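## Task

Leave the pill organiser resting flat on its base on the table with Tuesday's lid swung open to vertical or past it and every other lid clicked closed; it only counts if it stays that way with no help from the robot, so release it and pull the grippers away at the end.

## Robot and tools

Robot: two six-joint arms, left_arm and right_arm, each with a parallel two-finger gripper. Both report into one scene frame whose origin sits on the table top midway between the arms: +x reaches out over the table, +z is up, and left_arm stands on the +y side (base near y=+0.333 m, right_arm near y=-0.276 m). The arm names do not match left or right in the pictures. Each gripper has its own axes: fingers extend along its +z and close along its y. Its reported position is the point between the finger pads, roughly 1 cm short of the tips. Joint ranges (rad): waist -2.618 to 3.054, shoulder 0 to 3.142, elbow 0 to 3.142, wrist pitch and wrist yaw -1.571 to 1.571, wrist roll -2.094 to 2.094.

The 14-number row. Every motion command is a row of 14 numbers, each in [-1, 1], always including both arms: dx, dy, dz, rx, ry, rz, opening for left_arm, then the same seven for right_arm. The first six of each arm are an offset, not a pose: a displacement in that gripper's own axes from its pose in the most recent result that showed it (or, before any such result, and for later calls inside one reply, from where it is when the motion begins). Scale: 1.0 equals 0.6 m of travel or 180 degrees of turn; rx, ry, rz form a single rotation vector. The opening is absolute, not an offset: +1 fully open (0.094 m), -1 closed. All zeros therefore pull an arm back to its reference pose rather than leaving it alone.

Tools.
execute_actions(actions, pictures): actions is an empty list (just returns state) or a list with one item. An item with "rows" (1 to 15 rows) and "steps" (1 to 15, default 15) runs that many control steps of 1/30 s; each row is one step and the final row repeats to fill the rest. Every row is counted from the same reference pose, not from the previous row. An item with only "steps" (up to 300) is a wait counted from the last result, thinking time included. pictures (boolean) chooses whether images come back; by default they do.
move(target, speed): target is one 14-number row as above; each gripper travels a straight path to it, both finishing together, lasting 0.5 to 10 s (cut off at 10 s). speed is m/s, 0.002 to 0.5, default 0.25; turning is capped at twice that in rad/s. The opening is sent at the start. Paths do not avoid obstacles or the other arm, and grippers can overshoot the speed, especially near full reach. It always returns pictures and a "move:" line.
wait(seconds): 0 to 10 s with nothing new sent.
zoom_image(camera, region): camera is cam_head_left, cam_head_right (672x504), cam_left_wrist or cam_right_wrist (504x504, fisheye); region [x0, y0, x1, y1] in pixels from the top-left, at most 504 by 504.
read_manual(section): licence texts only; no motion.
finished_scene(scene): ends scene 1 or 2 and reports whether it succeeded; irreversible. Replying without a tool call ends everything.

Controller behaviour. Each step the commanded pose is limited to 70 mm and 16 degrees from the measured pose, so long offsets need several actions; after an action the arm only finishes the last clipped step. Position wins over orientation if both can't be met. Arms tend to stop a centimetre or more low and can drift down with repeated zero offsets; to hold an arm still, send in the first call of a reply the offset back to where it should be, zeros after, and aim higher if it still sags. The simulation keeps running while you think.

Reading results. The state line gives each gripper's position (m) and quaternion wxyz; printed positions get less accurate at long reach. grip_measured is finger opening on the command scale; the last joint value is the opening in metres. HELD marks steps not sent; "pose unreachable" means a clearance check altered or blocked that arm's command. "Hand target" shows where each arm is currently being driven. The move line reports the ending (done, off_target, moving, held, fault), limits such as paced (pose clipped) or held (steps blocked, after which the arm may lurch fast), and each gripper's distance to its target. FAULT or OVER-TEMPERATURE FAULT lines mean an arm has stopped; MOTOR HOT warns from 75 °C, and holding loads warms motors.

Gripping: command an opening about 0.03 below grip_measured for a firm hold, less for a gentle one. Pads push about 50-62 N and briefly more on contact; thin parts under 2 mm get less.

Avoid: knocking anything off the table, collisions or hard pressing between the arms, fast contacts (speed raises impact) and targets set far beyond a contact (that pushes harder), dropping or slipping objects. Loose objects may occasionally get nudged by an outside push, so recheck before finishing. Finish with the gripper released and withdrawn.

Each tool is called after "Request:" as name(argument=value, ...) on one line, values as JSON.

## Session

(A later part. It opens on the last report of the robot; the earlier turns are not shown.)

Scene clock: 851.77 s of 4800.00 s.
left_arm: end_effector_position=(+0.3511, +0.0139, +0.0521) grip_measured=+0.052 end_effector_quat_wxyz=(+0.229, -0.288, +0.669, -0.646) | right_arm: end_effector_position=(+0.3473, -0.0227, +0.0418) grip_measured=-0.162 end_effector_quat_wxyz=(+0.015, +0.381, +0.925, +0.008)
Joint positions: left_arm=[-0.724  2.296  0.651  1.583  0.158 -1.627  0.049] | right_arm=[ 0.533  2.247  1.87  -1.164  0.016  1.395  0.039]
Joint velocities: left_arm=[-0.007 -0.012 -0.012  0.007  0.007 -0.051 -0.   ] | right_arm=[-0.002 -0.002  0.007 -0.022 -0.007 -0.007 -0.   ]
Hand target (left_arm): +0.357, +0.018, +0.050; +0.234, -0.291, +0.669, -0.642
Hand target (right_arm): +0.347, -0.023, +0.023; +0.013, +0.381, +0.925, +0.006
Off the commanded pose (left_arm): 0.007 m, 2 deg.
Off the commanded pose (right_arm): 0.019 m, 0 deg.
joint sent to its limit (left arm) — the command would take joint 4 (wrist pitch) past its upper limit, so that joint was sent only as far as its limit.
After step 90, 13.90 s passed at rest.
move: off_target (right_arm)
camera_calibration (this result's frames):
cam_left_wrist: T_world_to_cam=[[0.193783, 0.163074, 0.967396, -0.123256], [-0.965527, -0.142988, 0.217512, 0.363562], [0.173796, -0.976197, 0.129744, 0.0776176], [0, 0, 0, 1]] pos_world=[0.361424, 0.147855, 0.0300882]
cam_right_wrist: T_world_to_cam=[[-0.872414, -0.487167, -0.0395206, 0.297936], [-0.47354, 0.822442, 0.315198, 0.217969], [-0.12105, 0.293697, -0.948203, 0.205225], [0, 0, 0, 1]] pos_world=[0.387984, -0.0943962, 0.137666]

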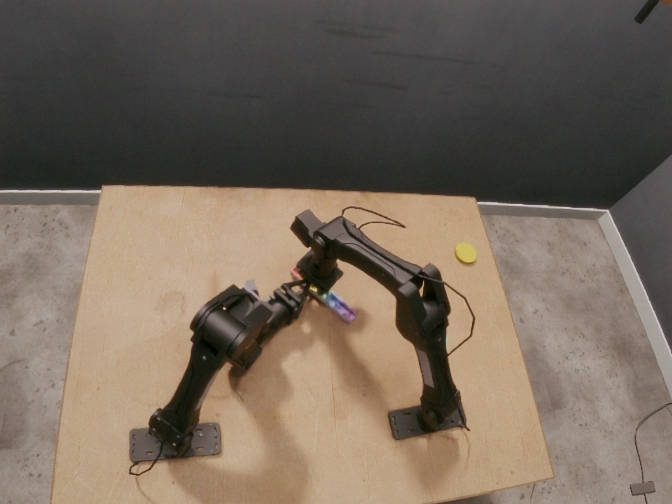

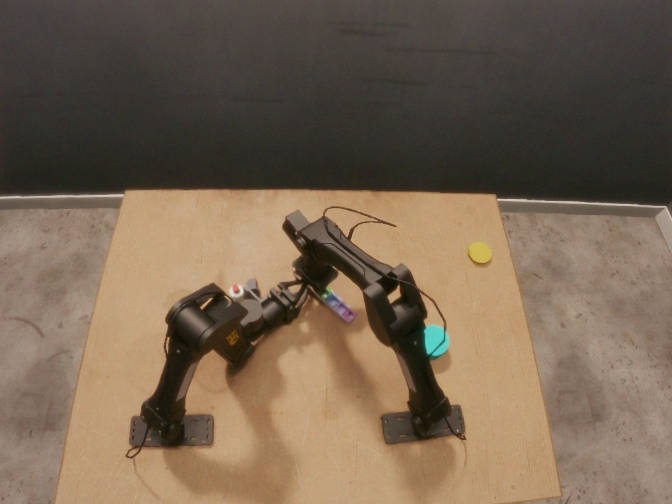

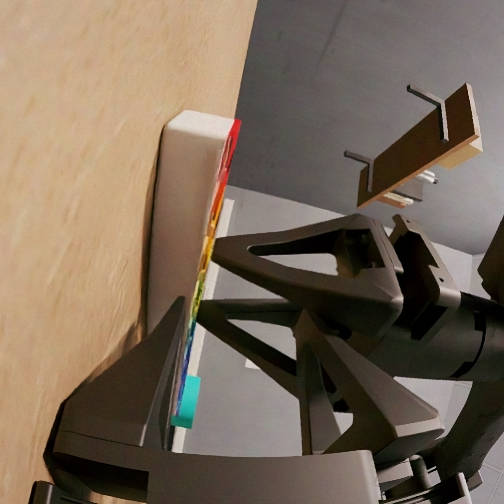

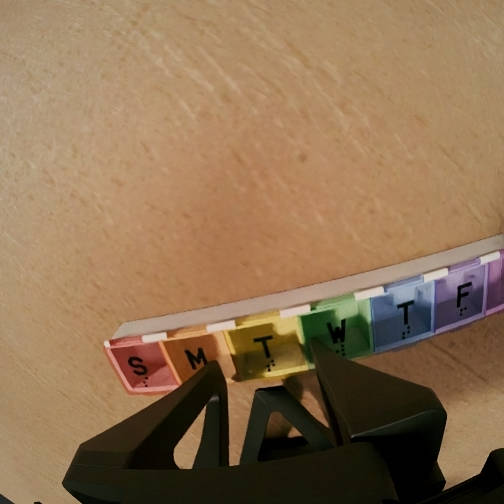

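Request:
move(target=[0,0.003,0.02,0.01,0,0,0.05, 0,0,0.04,0,0,0,-0.16], speed=0.02)

Request:
zoom_image(camera="cam_right_wrist", region=[180,300,360,430])

Request:
zoom_image(camera="cam_left_wrist", region=[130,200,310,380])

Scene clock: 857.60 s of 4800.00 s.
left_arm: end_effector_position=(+0.3556, +0.0102, +0.0534) grip_measured=+0.052 end_effector_quat_wxyz=(+0.229, -0.287, +0.665, -0.650) | right_arm: end_effector_position=(+0.3482, -0.0221, +0.0412) grip_measured=-0.161 end_effector_quat_wxyz=(+0.016, +0.381, +0.924, +0.010)
Joint positions: left_arm=[-0.724  2.309  0.677  1.583  0.16  -1.631  0.049] | right_arm=[ 0.533  2.247  1.868 -1.157  0.016  1.396  0.039]
Joint velocities: left_arm=[-0.017 -0.002 -0.002 -0.066 -0.022  0.007 -0.   ] | right_arm=[-0.002  0.012  0.017 -0.066  0.007 -0.007 -0.001]
Hand target (left_arm): +0.359, +0.005, +0.050; +0.230, -0.286, +0.665, -0.650
Hand target (right_arm): +0.347, -0.023, +0.019; +0.014, +0.381, +0.925, +0.007
Off the commanded pose (left_arm): 0.007 m, 1 deg.
Off the commanded pose (right_arm): 0.023 m, 0 deg.
joint sent to its limit (left arm) — the command would take joint 4 (wrist pitch) past its upper limit, so that joint was sent only as far as its limit.
After step 90, 1.40 s passed at rest.
move: off_target (right_arm)
camera_calibration (this result's frames):
cam_left_wrist: T_world_to_cam=[[0.187119, 0.17298, 0.966987, -0.122556], [-0.967174, -0.139847, 0.212172, 0.367952], [0.171932, -0.974946, 0.141134, 0.0731259], [0, 0, 0, 1]] pos_world=[0.366234, 0.143951, 0.0301204]
cam_right_wrist: T_world_to_cam=[[-0.872615, -0.48638, -0.0444577, 0.299335], [-0.47419, 0.821893, 0.315651, 0.218264], [-0.116987, 0.296523, -0.947833, 0.203181], [0, 0, 0, 1]] pos_world=[0.388472, -0.0940469, 0.136994]

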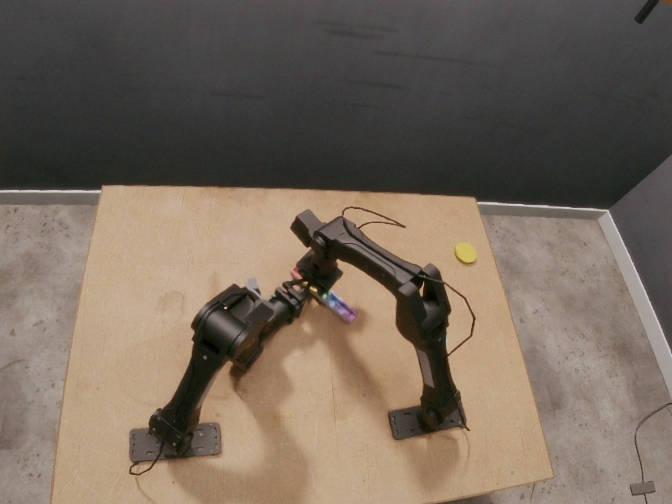

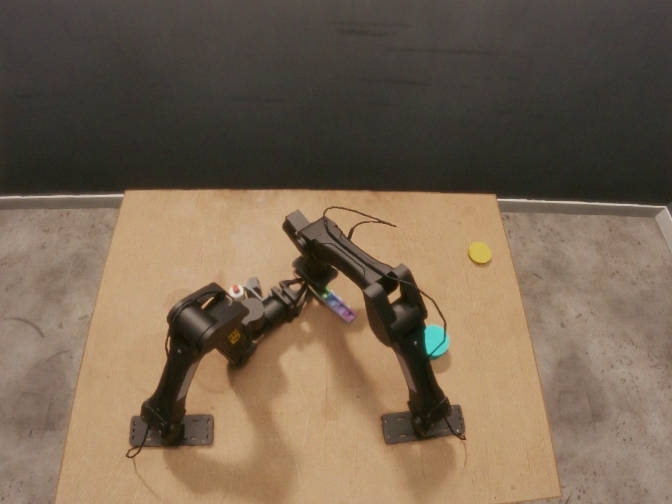

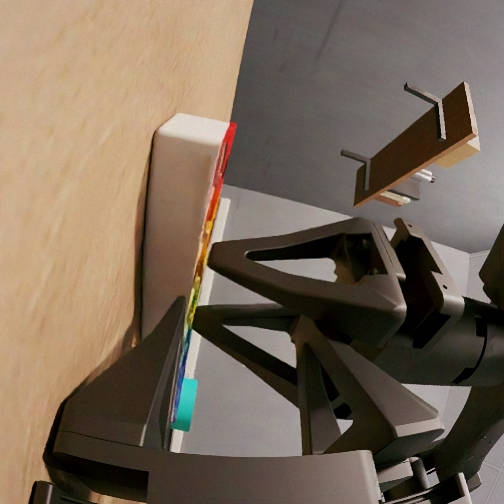

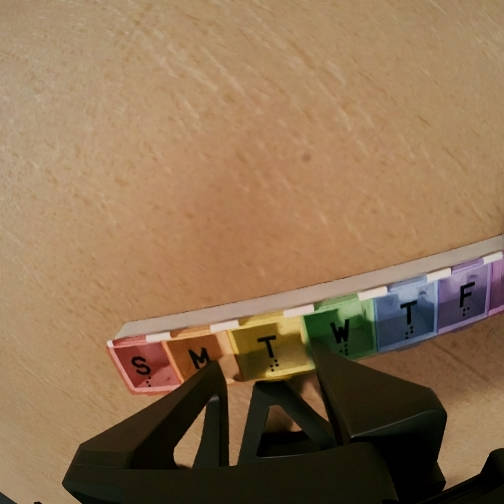

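Region (180, 300, 360, 430) of cam_right_wrist's 504x504 image, scaled by 2.800, with more detail than that image has.

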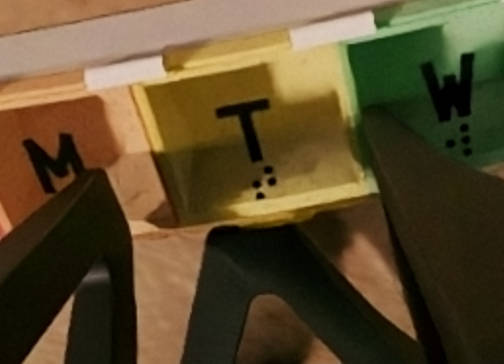

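Region (130, 200, 310, 380) of cam_left_wrist's 504x504 image, scaled by 2.800, with more detail than that image has.

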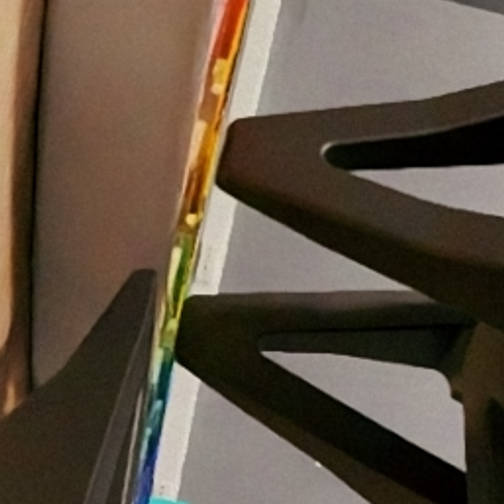

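Request:
execute_actions(actions=[{"rows":[[0,0.005,0.012,0.01,0,0,0.05,0,0,0.05,0,0,0,-0.16],[0,0.005,0.012,0.01,0,0,0.05,0,0,0.06,0,0,0,-0.16],[0,0.005,0.012,0.01,0,0,0.05,0,0,0.07,0,0,0,-0.16],[0,0.005,0.012,0.01,0,0,0.03,0,0,0.08,0,0,0,-0.16],[0,0.005,0.012,0.01,0,0,0.01,0,0,0.08,0,0,0,-0.16],[0,0.005,0.012,0.01,0,0,-0.01,0,0,0.08,0,0,0,-0.16],[0,0.005,0.012,0.01,0,0,-0.03,0,0,0.08,0,0,0,-0.16],[0,0.005,0.012,0.01,0,0,-0.05,0,0,0.08,0,0,0,-0.16],[0,0.005,0.012,0.01,0,0,-0.07,0,0,0.08,0,0,0,-0.16],[0,0.005,0.012,0.01,0,0,-0.09,0,0,0.08,0,0,0,-0.16],[0,0.005,0.012,0.01,0,0,-0.11,0,0,0.08,0,0,0,-0.16],[0,0.005,0.012,0.01,0,0,-0.13,0,0,0.08,0,0,0,-0.16],[0,0.005,0.012,0.01,0,0,-0.15,0,0,0.08,0,0,0,-0.16]],"steps":15}])

Request:
zoom_image(camera="cam_right_wrist", region=[180,300,360,430])

Request:
zoom_image(camera="cam_left_wrist", region=[130,200,310,380])

Scene clock: 867.83 s of 4800.00 s.
left_arm: end_effector_position=(+0.3552, +0.0098, +0.0534) grip_measured=-0.148 end_effector_quat_wxyz=(+0.228, -0.286, +0.665, -0.651) | right_arm: end_effector_position=(+0.3478, -0.0224, +0.0403) grip_measured=-0.161 end_effector_quat_wxyz=(+0.023, +0.381, +0.924, +0.021)
Joint positions: left_arm=[-0.724  2.309  0.677  1.583  0.163 -1.633  0.04 ] | right_arm=[ 0.533  2.219  1.817 -1.109  0.016  1.396  0.039]
Joint velocities: left_arm=[-0.007 -0.002  0.007  0.022  0.022 -0.007 -0.002] | right_arm=[ 0.002 -0.007 -0.012  0.007 -0.081 -0.007 -0.001]
Hand target (left_arm): +0.360, +0.005, +0.050; +0.230, -0.286, +0.664, -0.652
Hand target (right_arm): +0.347, -0.024, -0.004; +0.015, +0.381, +0.924, +0.008
Off the commanded pose (left_arm): 0.008 m, 2 deg.
Off the commanded pose (right_arm): 0.047 m, 1 deg.
joint sent to its limit (left arm) — the command would take joint 4 (wrist pitch) past its upper limit, so that joint was sent only as far as its limit.
Steps of this call (steps 1 to 90: nothing new was sent; then 6.73 s passed at rest; steps 91 to 105: all 15 steps of this action). Readings (end_effector_position):
91: left_arm (+0.3556, +0.0102, +0.0534) | right_arm (+0.3481, -0.0222, +0.0408)
92: left_arm (+0.3556, +0.0102, +0.0534) | right_arm (+0.3479, -0.0223, +0.0406)
94: left_arm (+0.3554, +0.0100, +0.0534) | right_arm (+0.3478, -0.0224, +0.0400)
98: left_arm (+0.3552, +0.0098, +0.0534) | right_arm (+0.3478, -0.0224, +0.0402)
105: the state above
camera_calibration (this result's frames):
cam_left_wrist: T_world_to_cam=[[0.188808, 0.173534, 0.96656, -0.123004], [-0.967327, -0.136726, 0.213506, 0.367465], [0.169204, -0.975291, 0.142049, 0.0737583], [0, 0, 0, 1]] pos_world=[0.366203, 0.143523, 0.0299577]
cam_right_wrist: T_world_to_cam=[[-0.871465, -0.485569, -0.0690748, 0.2994], [-0.480608, 0.817368, 0.317688, 0.220641], [-0.0977998, 0.310052, -0.945676, 0.195906], [0, 0, 0, 1]] pos_world=[0.386118, -0.0957066, 0.135849]

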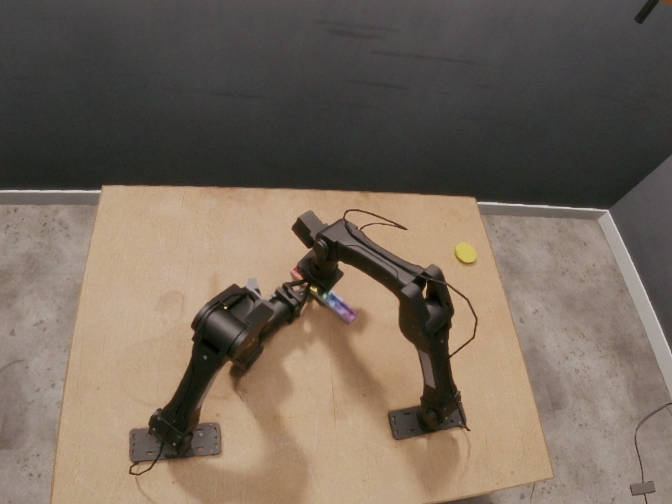

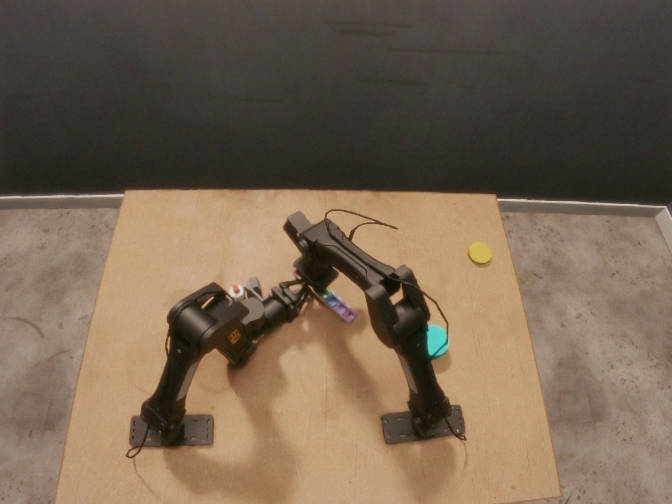

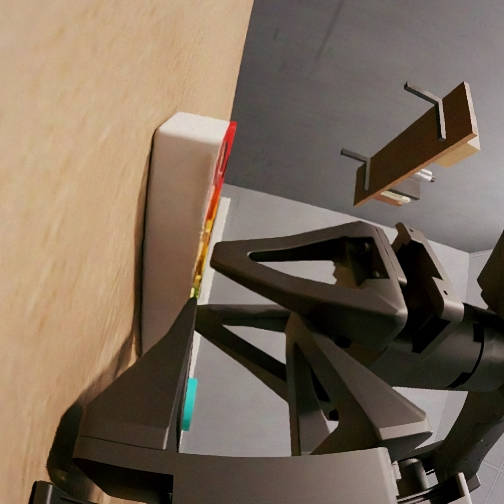

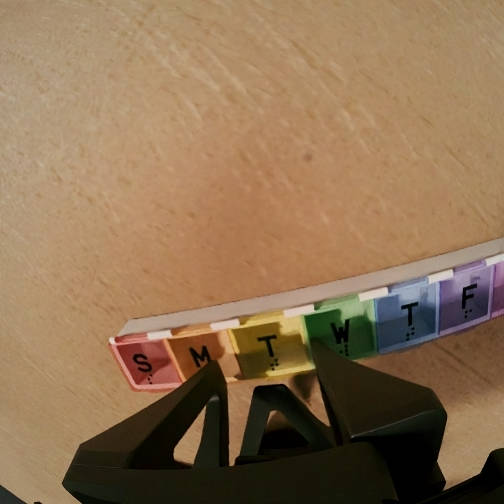

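Region (180, 300, 360, 430) of cam_right_wrist's 504x504 image, scaled by 2.800, with more detail than that image has.

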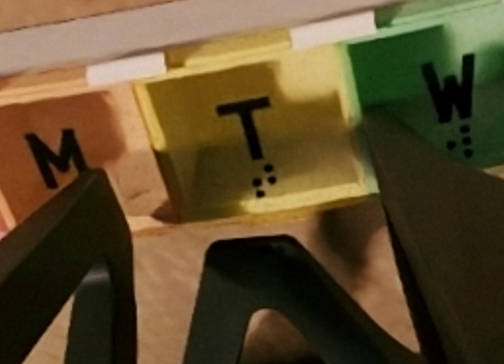

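Region (130, 200, 310, 380) of cam_left_wrist's 504x504 image, scaled by 2.800, with more detail than that image has.

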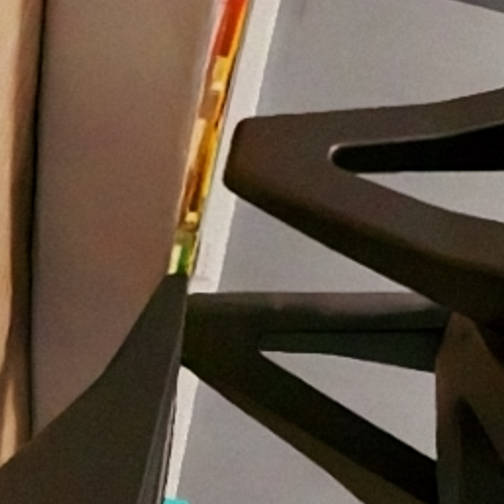

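Request:
execute_actions(actions=[{"rows":[[0,0.005,0,0.01,0,0,0.0,0,0,0.06,0,0,0,-0.16],[0,0.005,0,0.01,0,0,0.06,0,0,0.06,0,0,0,-0.16],[0,0.005,0,0.01,0,0,0.06,0,0,0.06,0,0,0,-0.16],[0,0.005,0,0.01,0,0,0.06,0,0,0.06,0,0,0,-0.16],[0,0.005,0.0,0.01,0,0,0.06,0,0,0.06,0,0,0,-0.16],[0,0.005,0.01,0.01,0,0,0.06,0,0,0.06,0,0,0,-0.16],[0,0.005,0.015,0.01,0,0,0.06,0,0,0.06,0,0,0,-0.16],[0,0.005,0.02,0.01,0,0,0.06,0,0,0.06,0,0,0,-0.16],[0,0.005,0.024,0.01,0,0,0.06,0,0,0.06,0,0,0,-0.16]],"steps":15}])

Request:
zoom_image(camera="cam_right_wrist", region=[180,300,360,430])

Request:
zoom_image(camera="cam_left_wrist", region=[130,200,310,380])

Scene clock: 875.73 s of 4800.00 s.
left_arm: end_effector_position=(+0.3600, +0.0060, +0.0543) grip_measured=+0.058 end_effector_quat_wxyz=(+0.230, -0.284, +0.662, -0.655) | right_arm: end_effector_position=(+0.3528, -0.0209, +0.0414) grip_measured=-0.161 end_effector_quat_wxyz=(+0.033, +0.382, +0.923, +0.033)
Joint positions: left_arm=[-0.725  2.324  0.704  1.583  0.161 -1.633  0.05 ] | right_arm=[ 0.531  2.206  1.797 -1.07   0.021  1.396  0.039]
Joint velocities: left_arm=[ 0.012 -0.002  0.002 -0.022 -0.007 -0.007  0.   ] | right_arm=[-0.002  0.002 -0.007 -0.007  0.007 -0.022 -0.   ]
Hand target (left_arm): +0.364, -0.000, +0.050; +0.229, -0.284, +0.661, -0.656
Hand target (right_arm): +0.348, -0.023, +0.006; +0.022, +0.381, +0.924, +0.019
Off the commanded pose (left_arm): 0.009 m, 1 deg.
Off the commanded pose (right_arm): 0.037 m, 2 deg.
joint sent to its limit (left arm) — the command would take joint 4 (wrist pitch) past its upper limit, so that joint was sent only as far as its limit.
Steps of this call (steps 1 to 90: nothing new was sent; then 4.40 s passed at rest; steps 91 to 105: all 15 steps of this action). Readings (end_effector_position):
91: left_arm (+0.3552, +0.0098, +0.0534) | right_arm (+0.3479, -0.0224, +0.0409)
92: left_arm (+0.3551, +0.0097, +0.0534) | right_arm (+0.3481, -0.0222, +0.0410)
94: left_arm (+0.3551, +0.0097, +0.0534) | right_arm (+0.3488, -0.0217, +0.0411)
98: left_arm (+0.3560, +0.0090, +0.0534) | right_arm (+0.3493, -0.0214, +0.0412)
105: the state above
camera_calibration (this result's frames):
cam_left_wrist: T_world_to_cam=[[0.179275, 0.180971, 0.967011, -0.120753], [-0.969191, -0.136268, 0.205181, 0.372476], [0.168904, -0.974002, 0.150966, 0.0687499], [0, 0, 0, 1]] pos_world=[0.371037, 0.139572, 0.0299658]
cam_right_wrist: T_world_to_cam=[[-0.870219, -0.481977, -0.102062, 0.305572], [-0.487788, 0.813837, 0.315805, 0.223994], [-0.0691494, 0.324604, -0.943319, 0.187149], [0, 0, 0, 1]] pos_world=[0.388117, -0.0957655, 0.13699]

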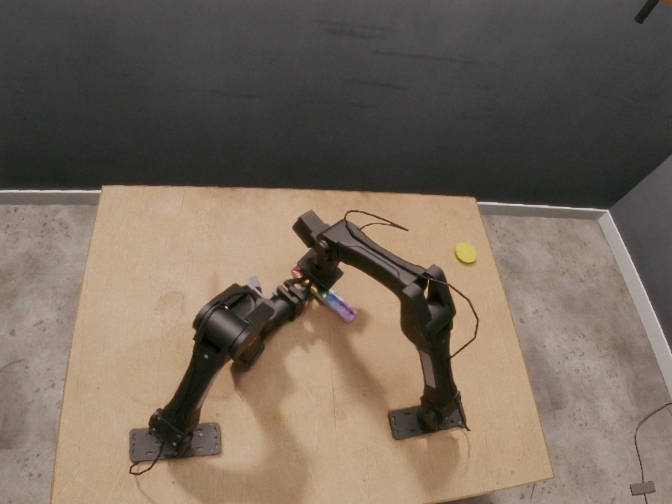

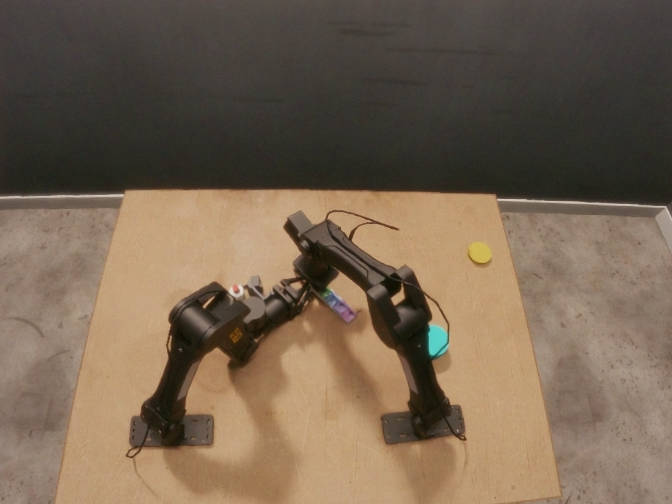

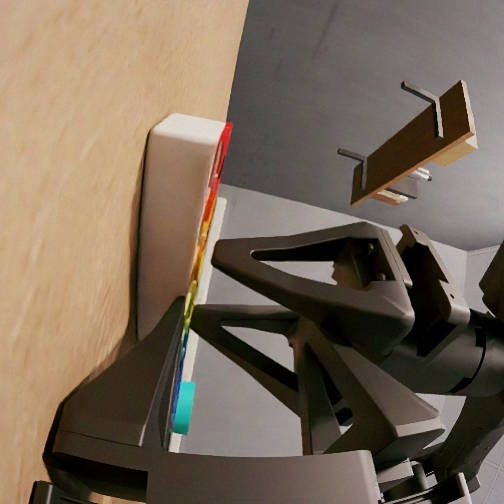

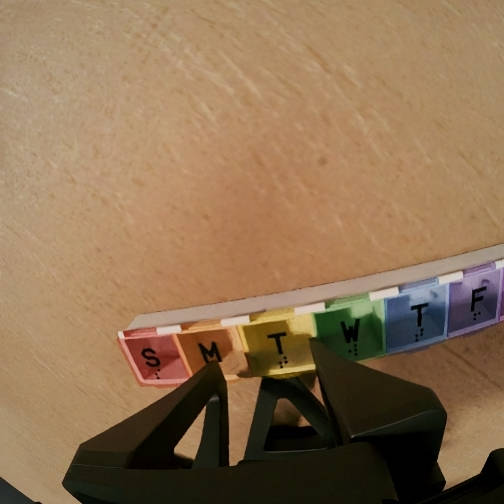

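Region (180, 300, 360, 430) of cam_right_wrist's 504x504 image, scaled by 2.800, with more detail than that image has.

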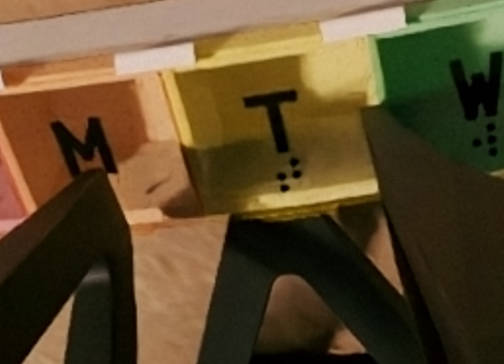

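Region (130, 200, 310, 380) of cam_left_wrist's 504x504 image, scaled by 2.800, with more detail than that image has.

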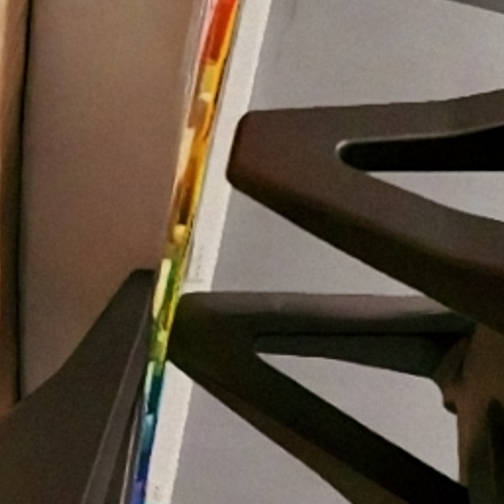

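Request:
move(target=[0,0,-0.012,0.01,0,0,0.06, 0,-0.015,-0.03,0.022,0.008,0,-0.16], speed=0.03)

Request:
zoom_image(camera="cam_right_wrist", region=[160,280,380,440])

Scene clock: 888.57 s of 4800.00 s.
left_arm: end_effector_position=(+0.3579, +0.0041, +0.0543) grip_measured=+0.058 end_effector_quat_wxyz=(+0.225, -0.279, +0.664, -0.657) | right_arm: end_effector_position=(+0.3487, -0.0250, +0.0469) grip_measured=-0.161 end_effector_quat_wxyz=(+0.019, +0.383, +0.923, +0.013)
Joint positions: left_arm=[-0.725  2.324  0.704  1.583  0.177 -1.631  0.05 ] | right_arm=[ 0.528  2.23   1.862 -1.161  0.019  1.396  0.039]
Joint velocities: left_arm=[ 0.007 -0.002 -0.022  0.022 -0.007  0.007 -0.   ] | right_arm=[-0.007 -0.007 -0.007 -0.022 -0.007  0.037 -0.   ]
Hand target (left_arm): +0.356, +0.011, +0.055; +0.228, -0.285, +0.666, -0.651
Hand target (right_arm): +0.345, -0.028, +0.059; +0.009, +0.382, +0.924, +0.007
Off the commanded pose (left_arm): 0.008 m, 2 deg.
Off the commanded pose (right_arm): 0.013 m, 1 deg.
joint sent to its limit (left arm) — the command would take joint 4 (wrist pitch) past its upper limit, so that joint was sent only as far as its limit.
After step 90, 8.33 s passed at rest.
move: off_target (right_arm)
camera_calibration (this result's frames):
cam_left_wrist: T_world_to_cam=[[0.181692, 0.177786, 0.967151, -0.120904], [-0.971352, -0.120753, 0.204678, 0.370896], [0.153175, -0.976632, 0.150753, 0.0728892], [0, 0, 0, 1]] pos_world=[0.371073, 0.137468, 0.0300293]
cam_right_wrist: T_world_to_cam=[[-0.874877, -0.481516, -0.052282, 0.299854], [-0.472104, 0.823666, 0.314152, 0.218406], [-0.108206, 0.299527, -0.947932, 0.206547], [0, 0, 0, 1]] pos_world=[0.387795, -0.0973761, 0.142857]

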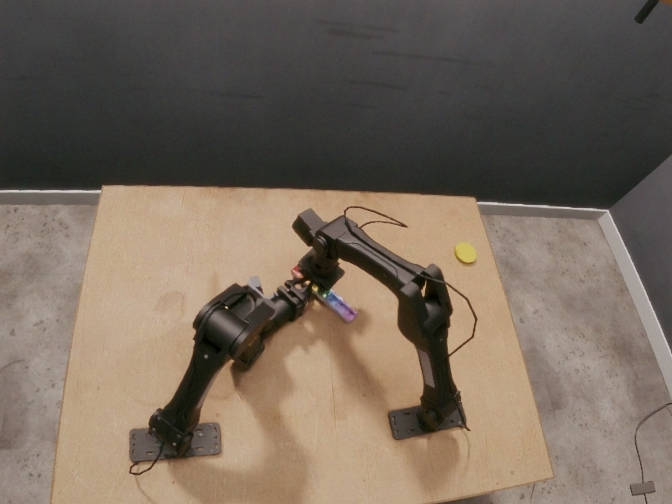

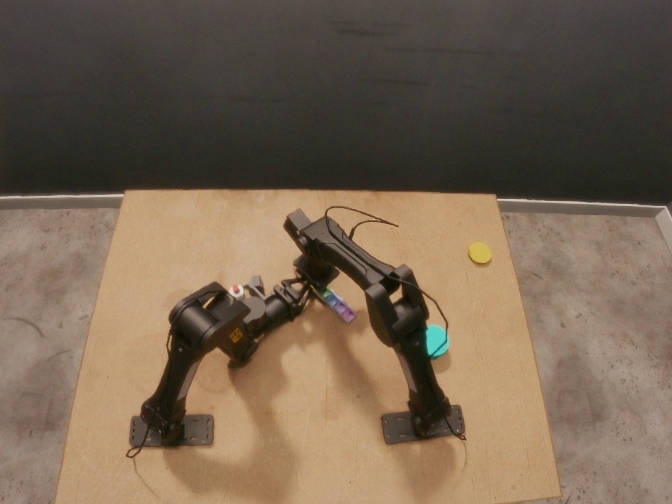

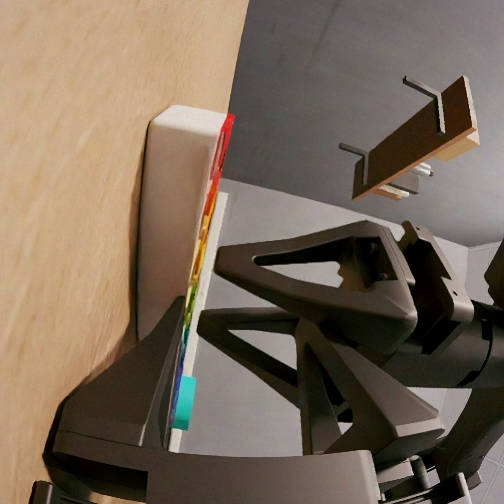

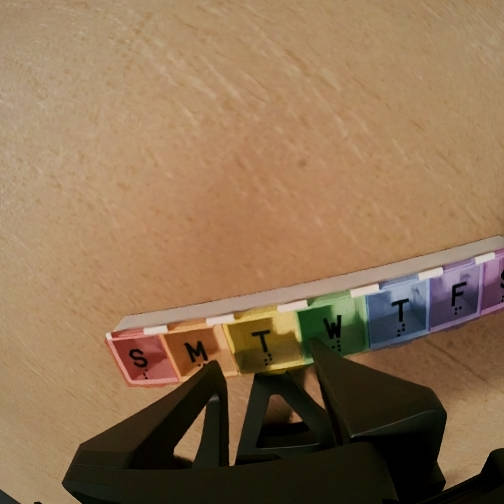

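Region (160, 280, 380, 440) of cam_right_wrist's 504x504 image, scaled by 2.291, with more detail than that image has; it fills the top 367 rows of this view, and the rest is white.

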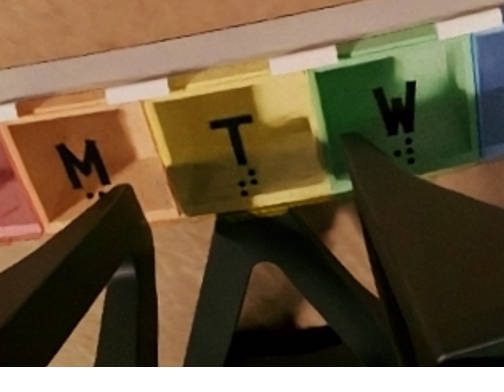

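Request:
execute_actions(actions=[{"rows":[[0,0.005,0.005,0.01,0,0,0.06,0,-0.003,0.03,0.01,0.005,0,-0.16],[0,0.005,0.005,0.01,0,0,0.06,0,-0.003,0.04,0.01,0.005,0,-0.16],[0,0.005,0.005,0.01,0,0,0.06,0,-0.003,0.05,0.01,0.005,0,-0.16],[0,0.005,0.005,0.01,0,0,0.06,0,-0.003,0.06,0.01,0.005,0,-0.16],[0,0.005,0.005,0.01,0,0,0.06,0,-0.003,0.07,0.012,0.005,0,-0.16],[0,0.005,0.008,0.01,0,0,0.06,0,-0.003,0.08,0.012,0.005,0,-0.16],[0,0.005,0.012,0.01,0,0,0.06,0,-0.003,0.08,0.012,0.005,0,-0.16],[0,0.005,0.016,0.01,0,0,0.06,0,-0.003,0.08,0.012,0.005,0,-0.16],[0,0.005,0.016,0.01,0,0,0.04,0,-0.003,0.08,0.012,0.005,0,-0.16],[0,0.005,0.016,0.01,0,0,0.02,0,-0.003,0.08,0.012,0.005,0,-0.16],[0,0.005,0.016,0.01,0,0,0.0,0,-0.003,0.08,0.012,0.005,0,-0.16],[0,0.005,0.016,0.01,0,0,-0.02,0,-0.003,0.08,0.012,0.005,0,-0.16],[0,0.005,0.016,0.01,0,0,-0.04,0,-0.003,0.08,0.012,0.005,0,-0.16],[0,0.005,0.016,0.01,0,0,-0.06,0,-0.003,0.08,0.012,0.005,0,-0.16],[0,0.005,0.016,0.01,0,0,-0.08,0,-0.003,0.08,0.012,0.005,0,-0.16]],"steps":15}])

Request:
zoom_image(camera="cam_right_wrist", region=[160,280,380,440])

Request:
zoom_image(camera="cam_left_wrist", region=[130,200,310,380])

Scene clock: 899.77 s of 4800.00 s.
left_arm: end_effector_position=(+0.3589, +0.0030, +0.0546) grip_measured=-0.068 end_effector_quat_wxyz=(+0.225, -0.278, +0.663, -0.658) | right_arm: end_effector_position=(+0.3506, -0.0245, +0.0406) grip_measured=-0.161 end_effector_quat_wxyz=(+0.018, +0.384, +0.923, +0.012)
Joint positions: left_arm=[-0.725  2.328  0.711  1.583  0.178 -1.633  0.044] | right_arm=[ 0.526  2.244  1.86  -1.146  0.017  1.395  0.039]
Joint velocities: left_arm=[-0.007 -0.012  0.002  0.007 -0.051 -0.11  -0.022] | right_arm=[-0.022  0.002  0.012 -0.007 -0.051 -0.007 -0.   ]
Hand target (left_arm): +0.364, -0.003, +0.051; +0.226, -0.278, +0.661, -0.659
Hand target (right_arm): +0.347, -0.027, +0.001; +0.004, +0.384, +0.924, -0.003
Off the commanded pose (left_arm): 0.009 m, 2 deg.
Off the commanded pose (right_arm): 0.042 m, 2 deg.
joint sent to its limit (left arm) — the command would take joint 4 (wrist pitch) past its upper limit, so that joint was sent only as far as its limit.
Steps of this call (steps 1 to 90: nothing new was sent; then 7.70 s passed at rest; steps 91 to 105: all 15 steps of this action). Readings (end_effector_position):
91: left_arm (+0.3576, +0.0039, +0.0543) | right_arm (+0.3483, -0.0252, +0.0453)
92: left_arm (+0.3575, +0.0038, +0.0543) | right_arm (+0.3489, -0.0247, +0.0434)
94: left_arm (+0.3575, +0.0038, +0.0543) | right_arm (+0.3496, -0.0240, +0.0412)
98: left_arm (+0.3579, +0.0035, +0.0547) | right_arm (+0.3495, -0.0241, +0.0406)
105: the state above
camera_calibration (this result's frames):
cam_left_wrist: T_world_to_cam=[[0.18048, 0.180592, 0.966858, -0.120755], [-0.97184, -0.118674, 0.203576, 0.371953], [0.151505, -0.976372, 0.154088, 0.0719432], [0, 0, 0, 1]] pos_world=[0.372373, 0.136192, 0.0299463]
cam_right_wrist: T_world_to_cam=[[-0.875339, -0.480897, -0.0502074, 0.301508], [-0.470763, 0.823967, 0.315372, 0.220414], [-0.110292, 0.299693, -0.947639, 0.201408], [0, 0, 0, 1]] pos_world=[0.389898, -0.0969798, 0.136487]

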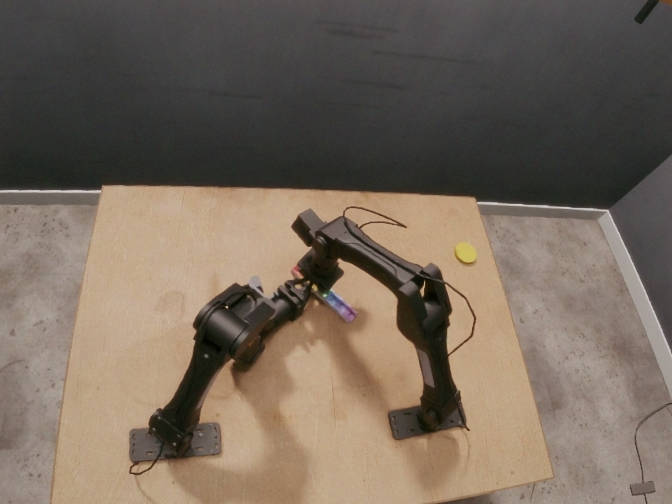

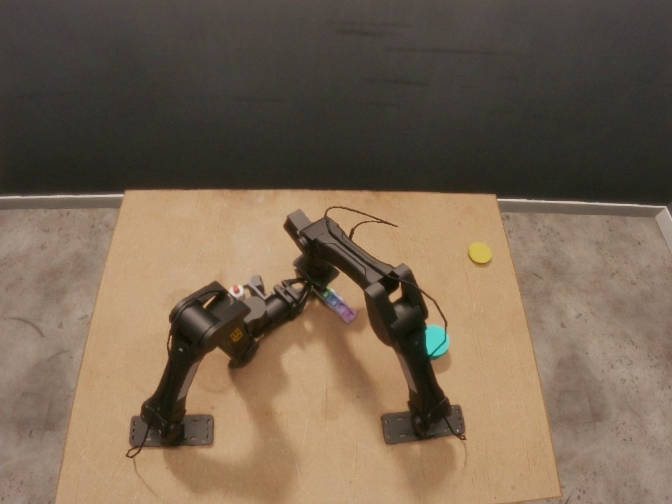

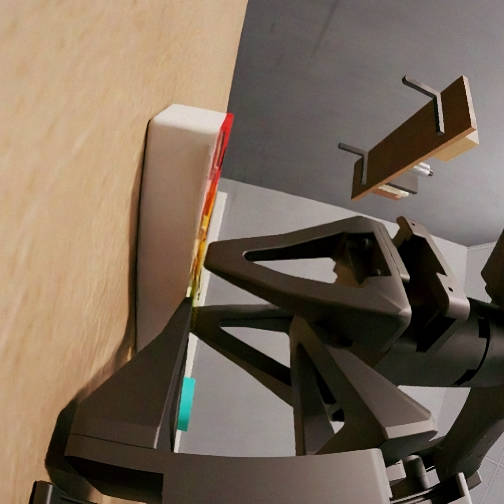

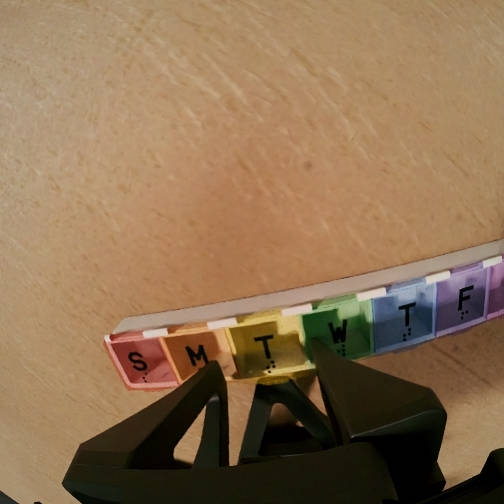

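Region (160, 280, 380, 440) of cam_right_wrist's 504x504 image, scaled by 2.291, with more detail than that image has; it fills the top 367 rows of this view, and the rest is white.

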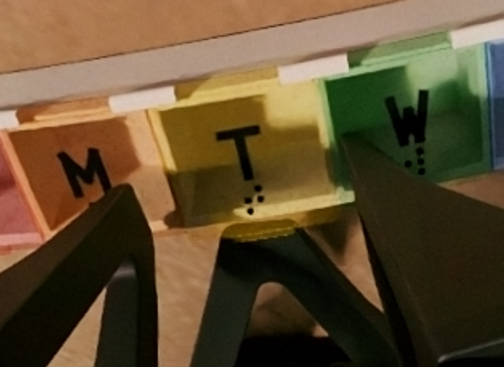

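Region (130, 200, 310, 380) of cam_left_wrist's 504x504 image, scaled by 2.800, with more detail than that image has.

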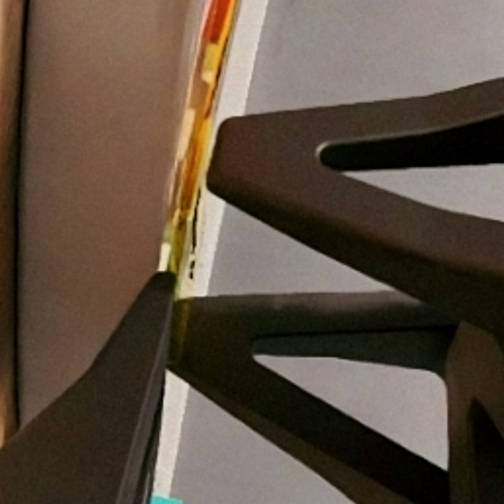

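Request:
execute_actions(actions=[{"rows":[[0,0.005,0.01,0.01,0,0,-0.08,0,-0.005,0.04,0.01,0.005,0,-0.12],[0,0.005,0.01,0.01,0,0,-0.1,0,-0.005,0.04,0.01,0.005,0,-0.08],[0,0.005,0.01,0.01,0,0,-0.12,0,-0.005,0.04,0.01,0.005,0,-0.04],[0,0.005,0.01,0.01,0,0,-0.14,0,-0.005,0.04,0.01,0.005,0,-0.04],[0,0.005,0.01,0.01,0,0,-0.16,0,-0.005,0.04,0.01,0.005,0,-0.04],[0,0.005,0.01,0.01,0,0,-0.18,0,-0.005,0.04,0.01,0.005,0,-0.04],[0,0.005,0.01,0.01,0,0,-0.2,0,-0.005,0.04,0.01,0.005,0,-0.04],[0,0.005,0.01,0.01,0,0,-0.22,0,-0.005,0.04,0.01,0.005,0,-0.04],[0,0.005,0.01,0.01,0,0,-0.24,0,-0.005,0.04,0.01,0.005,0,-0.04],[0,0.005,0.01,0.01,0,0,-0.26,0,-0.005,0.04,0.01,0.005,0,-0.04],[0,0.005,0.01,0.01,0,0,-0.28,0,-0.005,0.04,0.01,0.005,0,-0.04],[0,0.005,0.01,0.01,0,0,-0.3,0,-0.005,0.04,0.01,0.005,0,-0.04]],"steps":15}])

Request:
zoom_image(camera="cam_right_wrist", region=[160,280,380,440])

Request:
zoom_image(camera="cam_left_wrist", region=[130,200,310,380])

Scene clock: 909.67 s of 4800.00 s.
left_arm: end_effector_position=(+0.3597, +0.0024, +0.0548) grip_measured=-0.298 end_effector_quat_wxyz=(+0.225, -0.278, +0.662, -0.659) | right_arm: end_effector_position=(+0.3523, -0.0229, +0.0411) grip_measured=-0.042 end_effector_quat_wxyz=(+0.020, +0.384, +0.923, +0.017)
Joint positions: left_arm=[-0.725  2.33   0.715  1.583  0.178 -1.634  0.033] | right_arm=[ 0.526  2.243  1.86  -1.137  0.015  1.394  0.045]
Joint velocities: left_arm=[ 0.007 -0.007 -0.002 -0.037  0.022 -0.007 -0.   ] | right_arm=[ 0.012 -0.012 -0.002 -0.007 -0.037 -0.022 -0.   ]
Hand target (left_arm): +0.363, -0.001, +0.052; +0.225, -0.278, +0.662, -0.659
Hand target (right_arm): +0.349, -0.026, +0.018; +0.005, +0.384, +0.923, +0.001
Off the commanded pose (left_arm): 0.006 m, 2 deg.
Off the commanded pose (right_arm): 0.025 m, 3 deg.
joint sent to its limit (left arm) — the command would take joint 4 (wrist pitch) past its upper limit, so that joint was sent only as far as its limit.
Steps of this call (steps 1 to 90: nothing new was sent; then 6.40 s passed at rest; steps 91 to 105: all 15 steps of this action). Readings (end_effector_position):
91: left_arm (+0.3597, +0.0024, +0.0548) | right_arm (+0.3507, -0.0245, +0.0406)
92: left_arm (+0.3597, +0.0024, +0.0548) | right_arm (+0.3513, -0.0240, +0.0407)
94: left_arm (+0.3597, +0.0024, +0.0548) | right_arm (+0.3522, -0.0231, +0.0411)
98: left_arm (+0.3597, +0.0024, +0.0548) | right_arm (+0.3523, -0.0229, +0.0411)
105: the state above
camera_calibration (this result's frames):
cam_left_wrist: T_world_to_cam=[[0.179773, 0.182532, 0.966625, -0.120679], [-0.971923, -0.118689, 0.203171, 0.37267], [0.151813, -0.97601, 0.15607, 0.0710678], [0, 0, 0, 1]] pos_world=[0.373112, 0.135622, 0.029844]
cam_right_wrist: T_world_to_cam=[[-0.874725, -0.480909, -0.0598543, 0.303991], [-0.473385, 0.821465, 0.317964, 0.220526], [-0.103744, 0.306465, -0.946212, 0.199302], [0, 0, 0, 1]] pos_world=[0.390979, -0.0960411, 0.136658]

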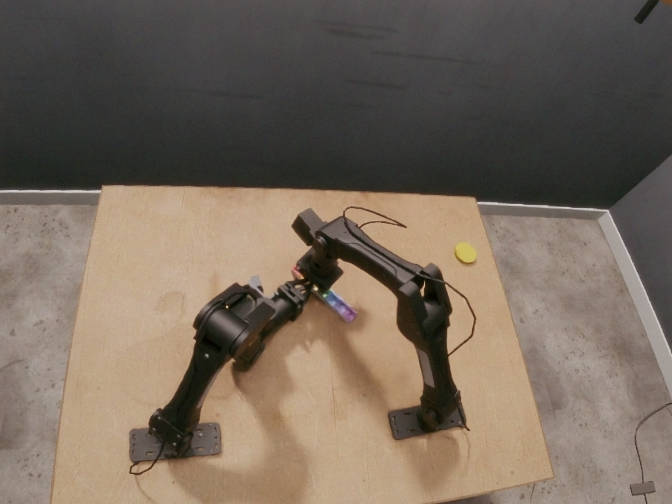

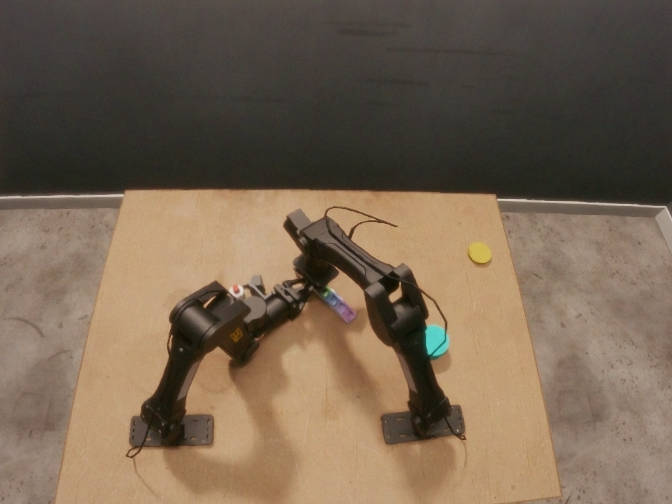

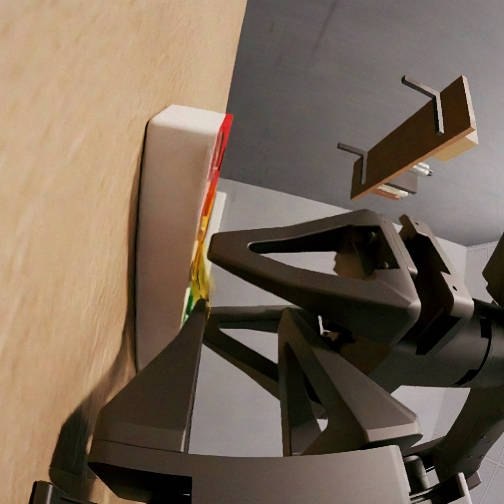

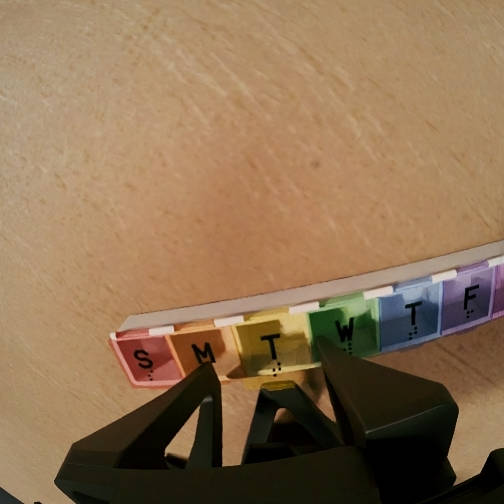

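Region (160, 280, 380, 440) of cam_right_wrist's 504x504 image, scaled by 2.291, with more detail than that image has; it fills the top 367 rows of this view, and the rest is white.

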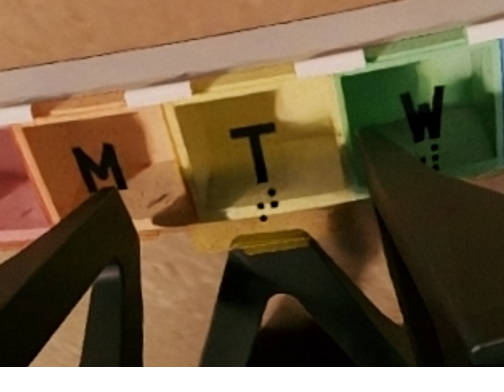

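Region (130, 200, 310, 380) of cam_left_wrist's 504x504 image, scaled by 2.800, with more detail than that image has.

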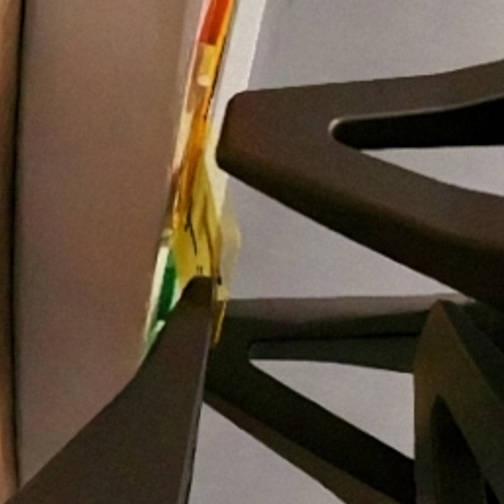

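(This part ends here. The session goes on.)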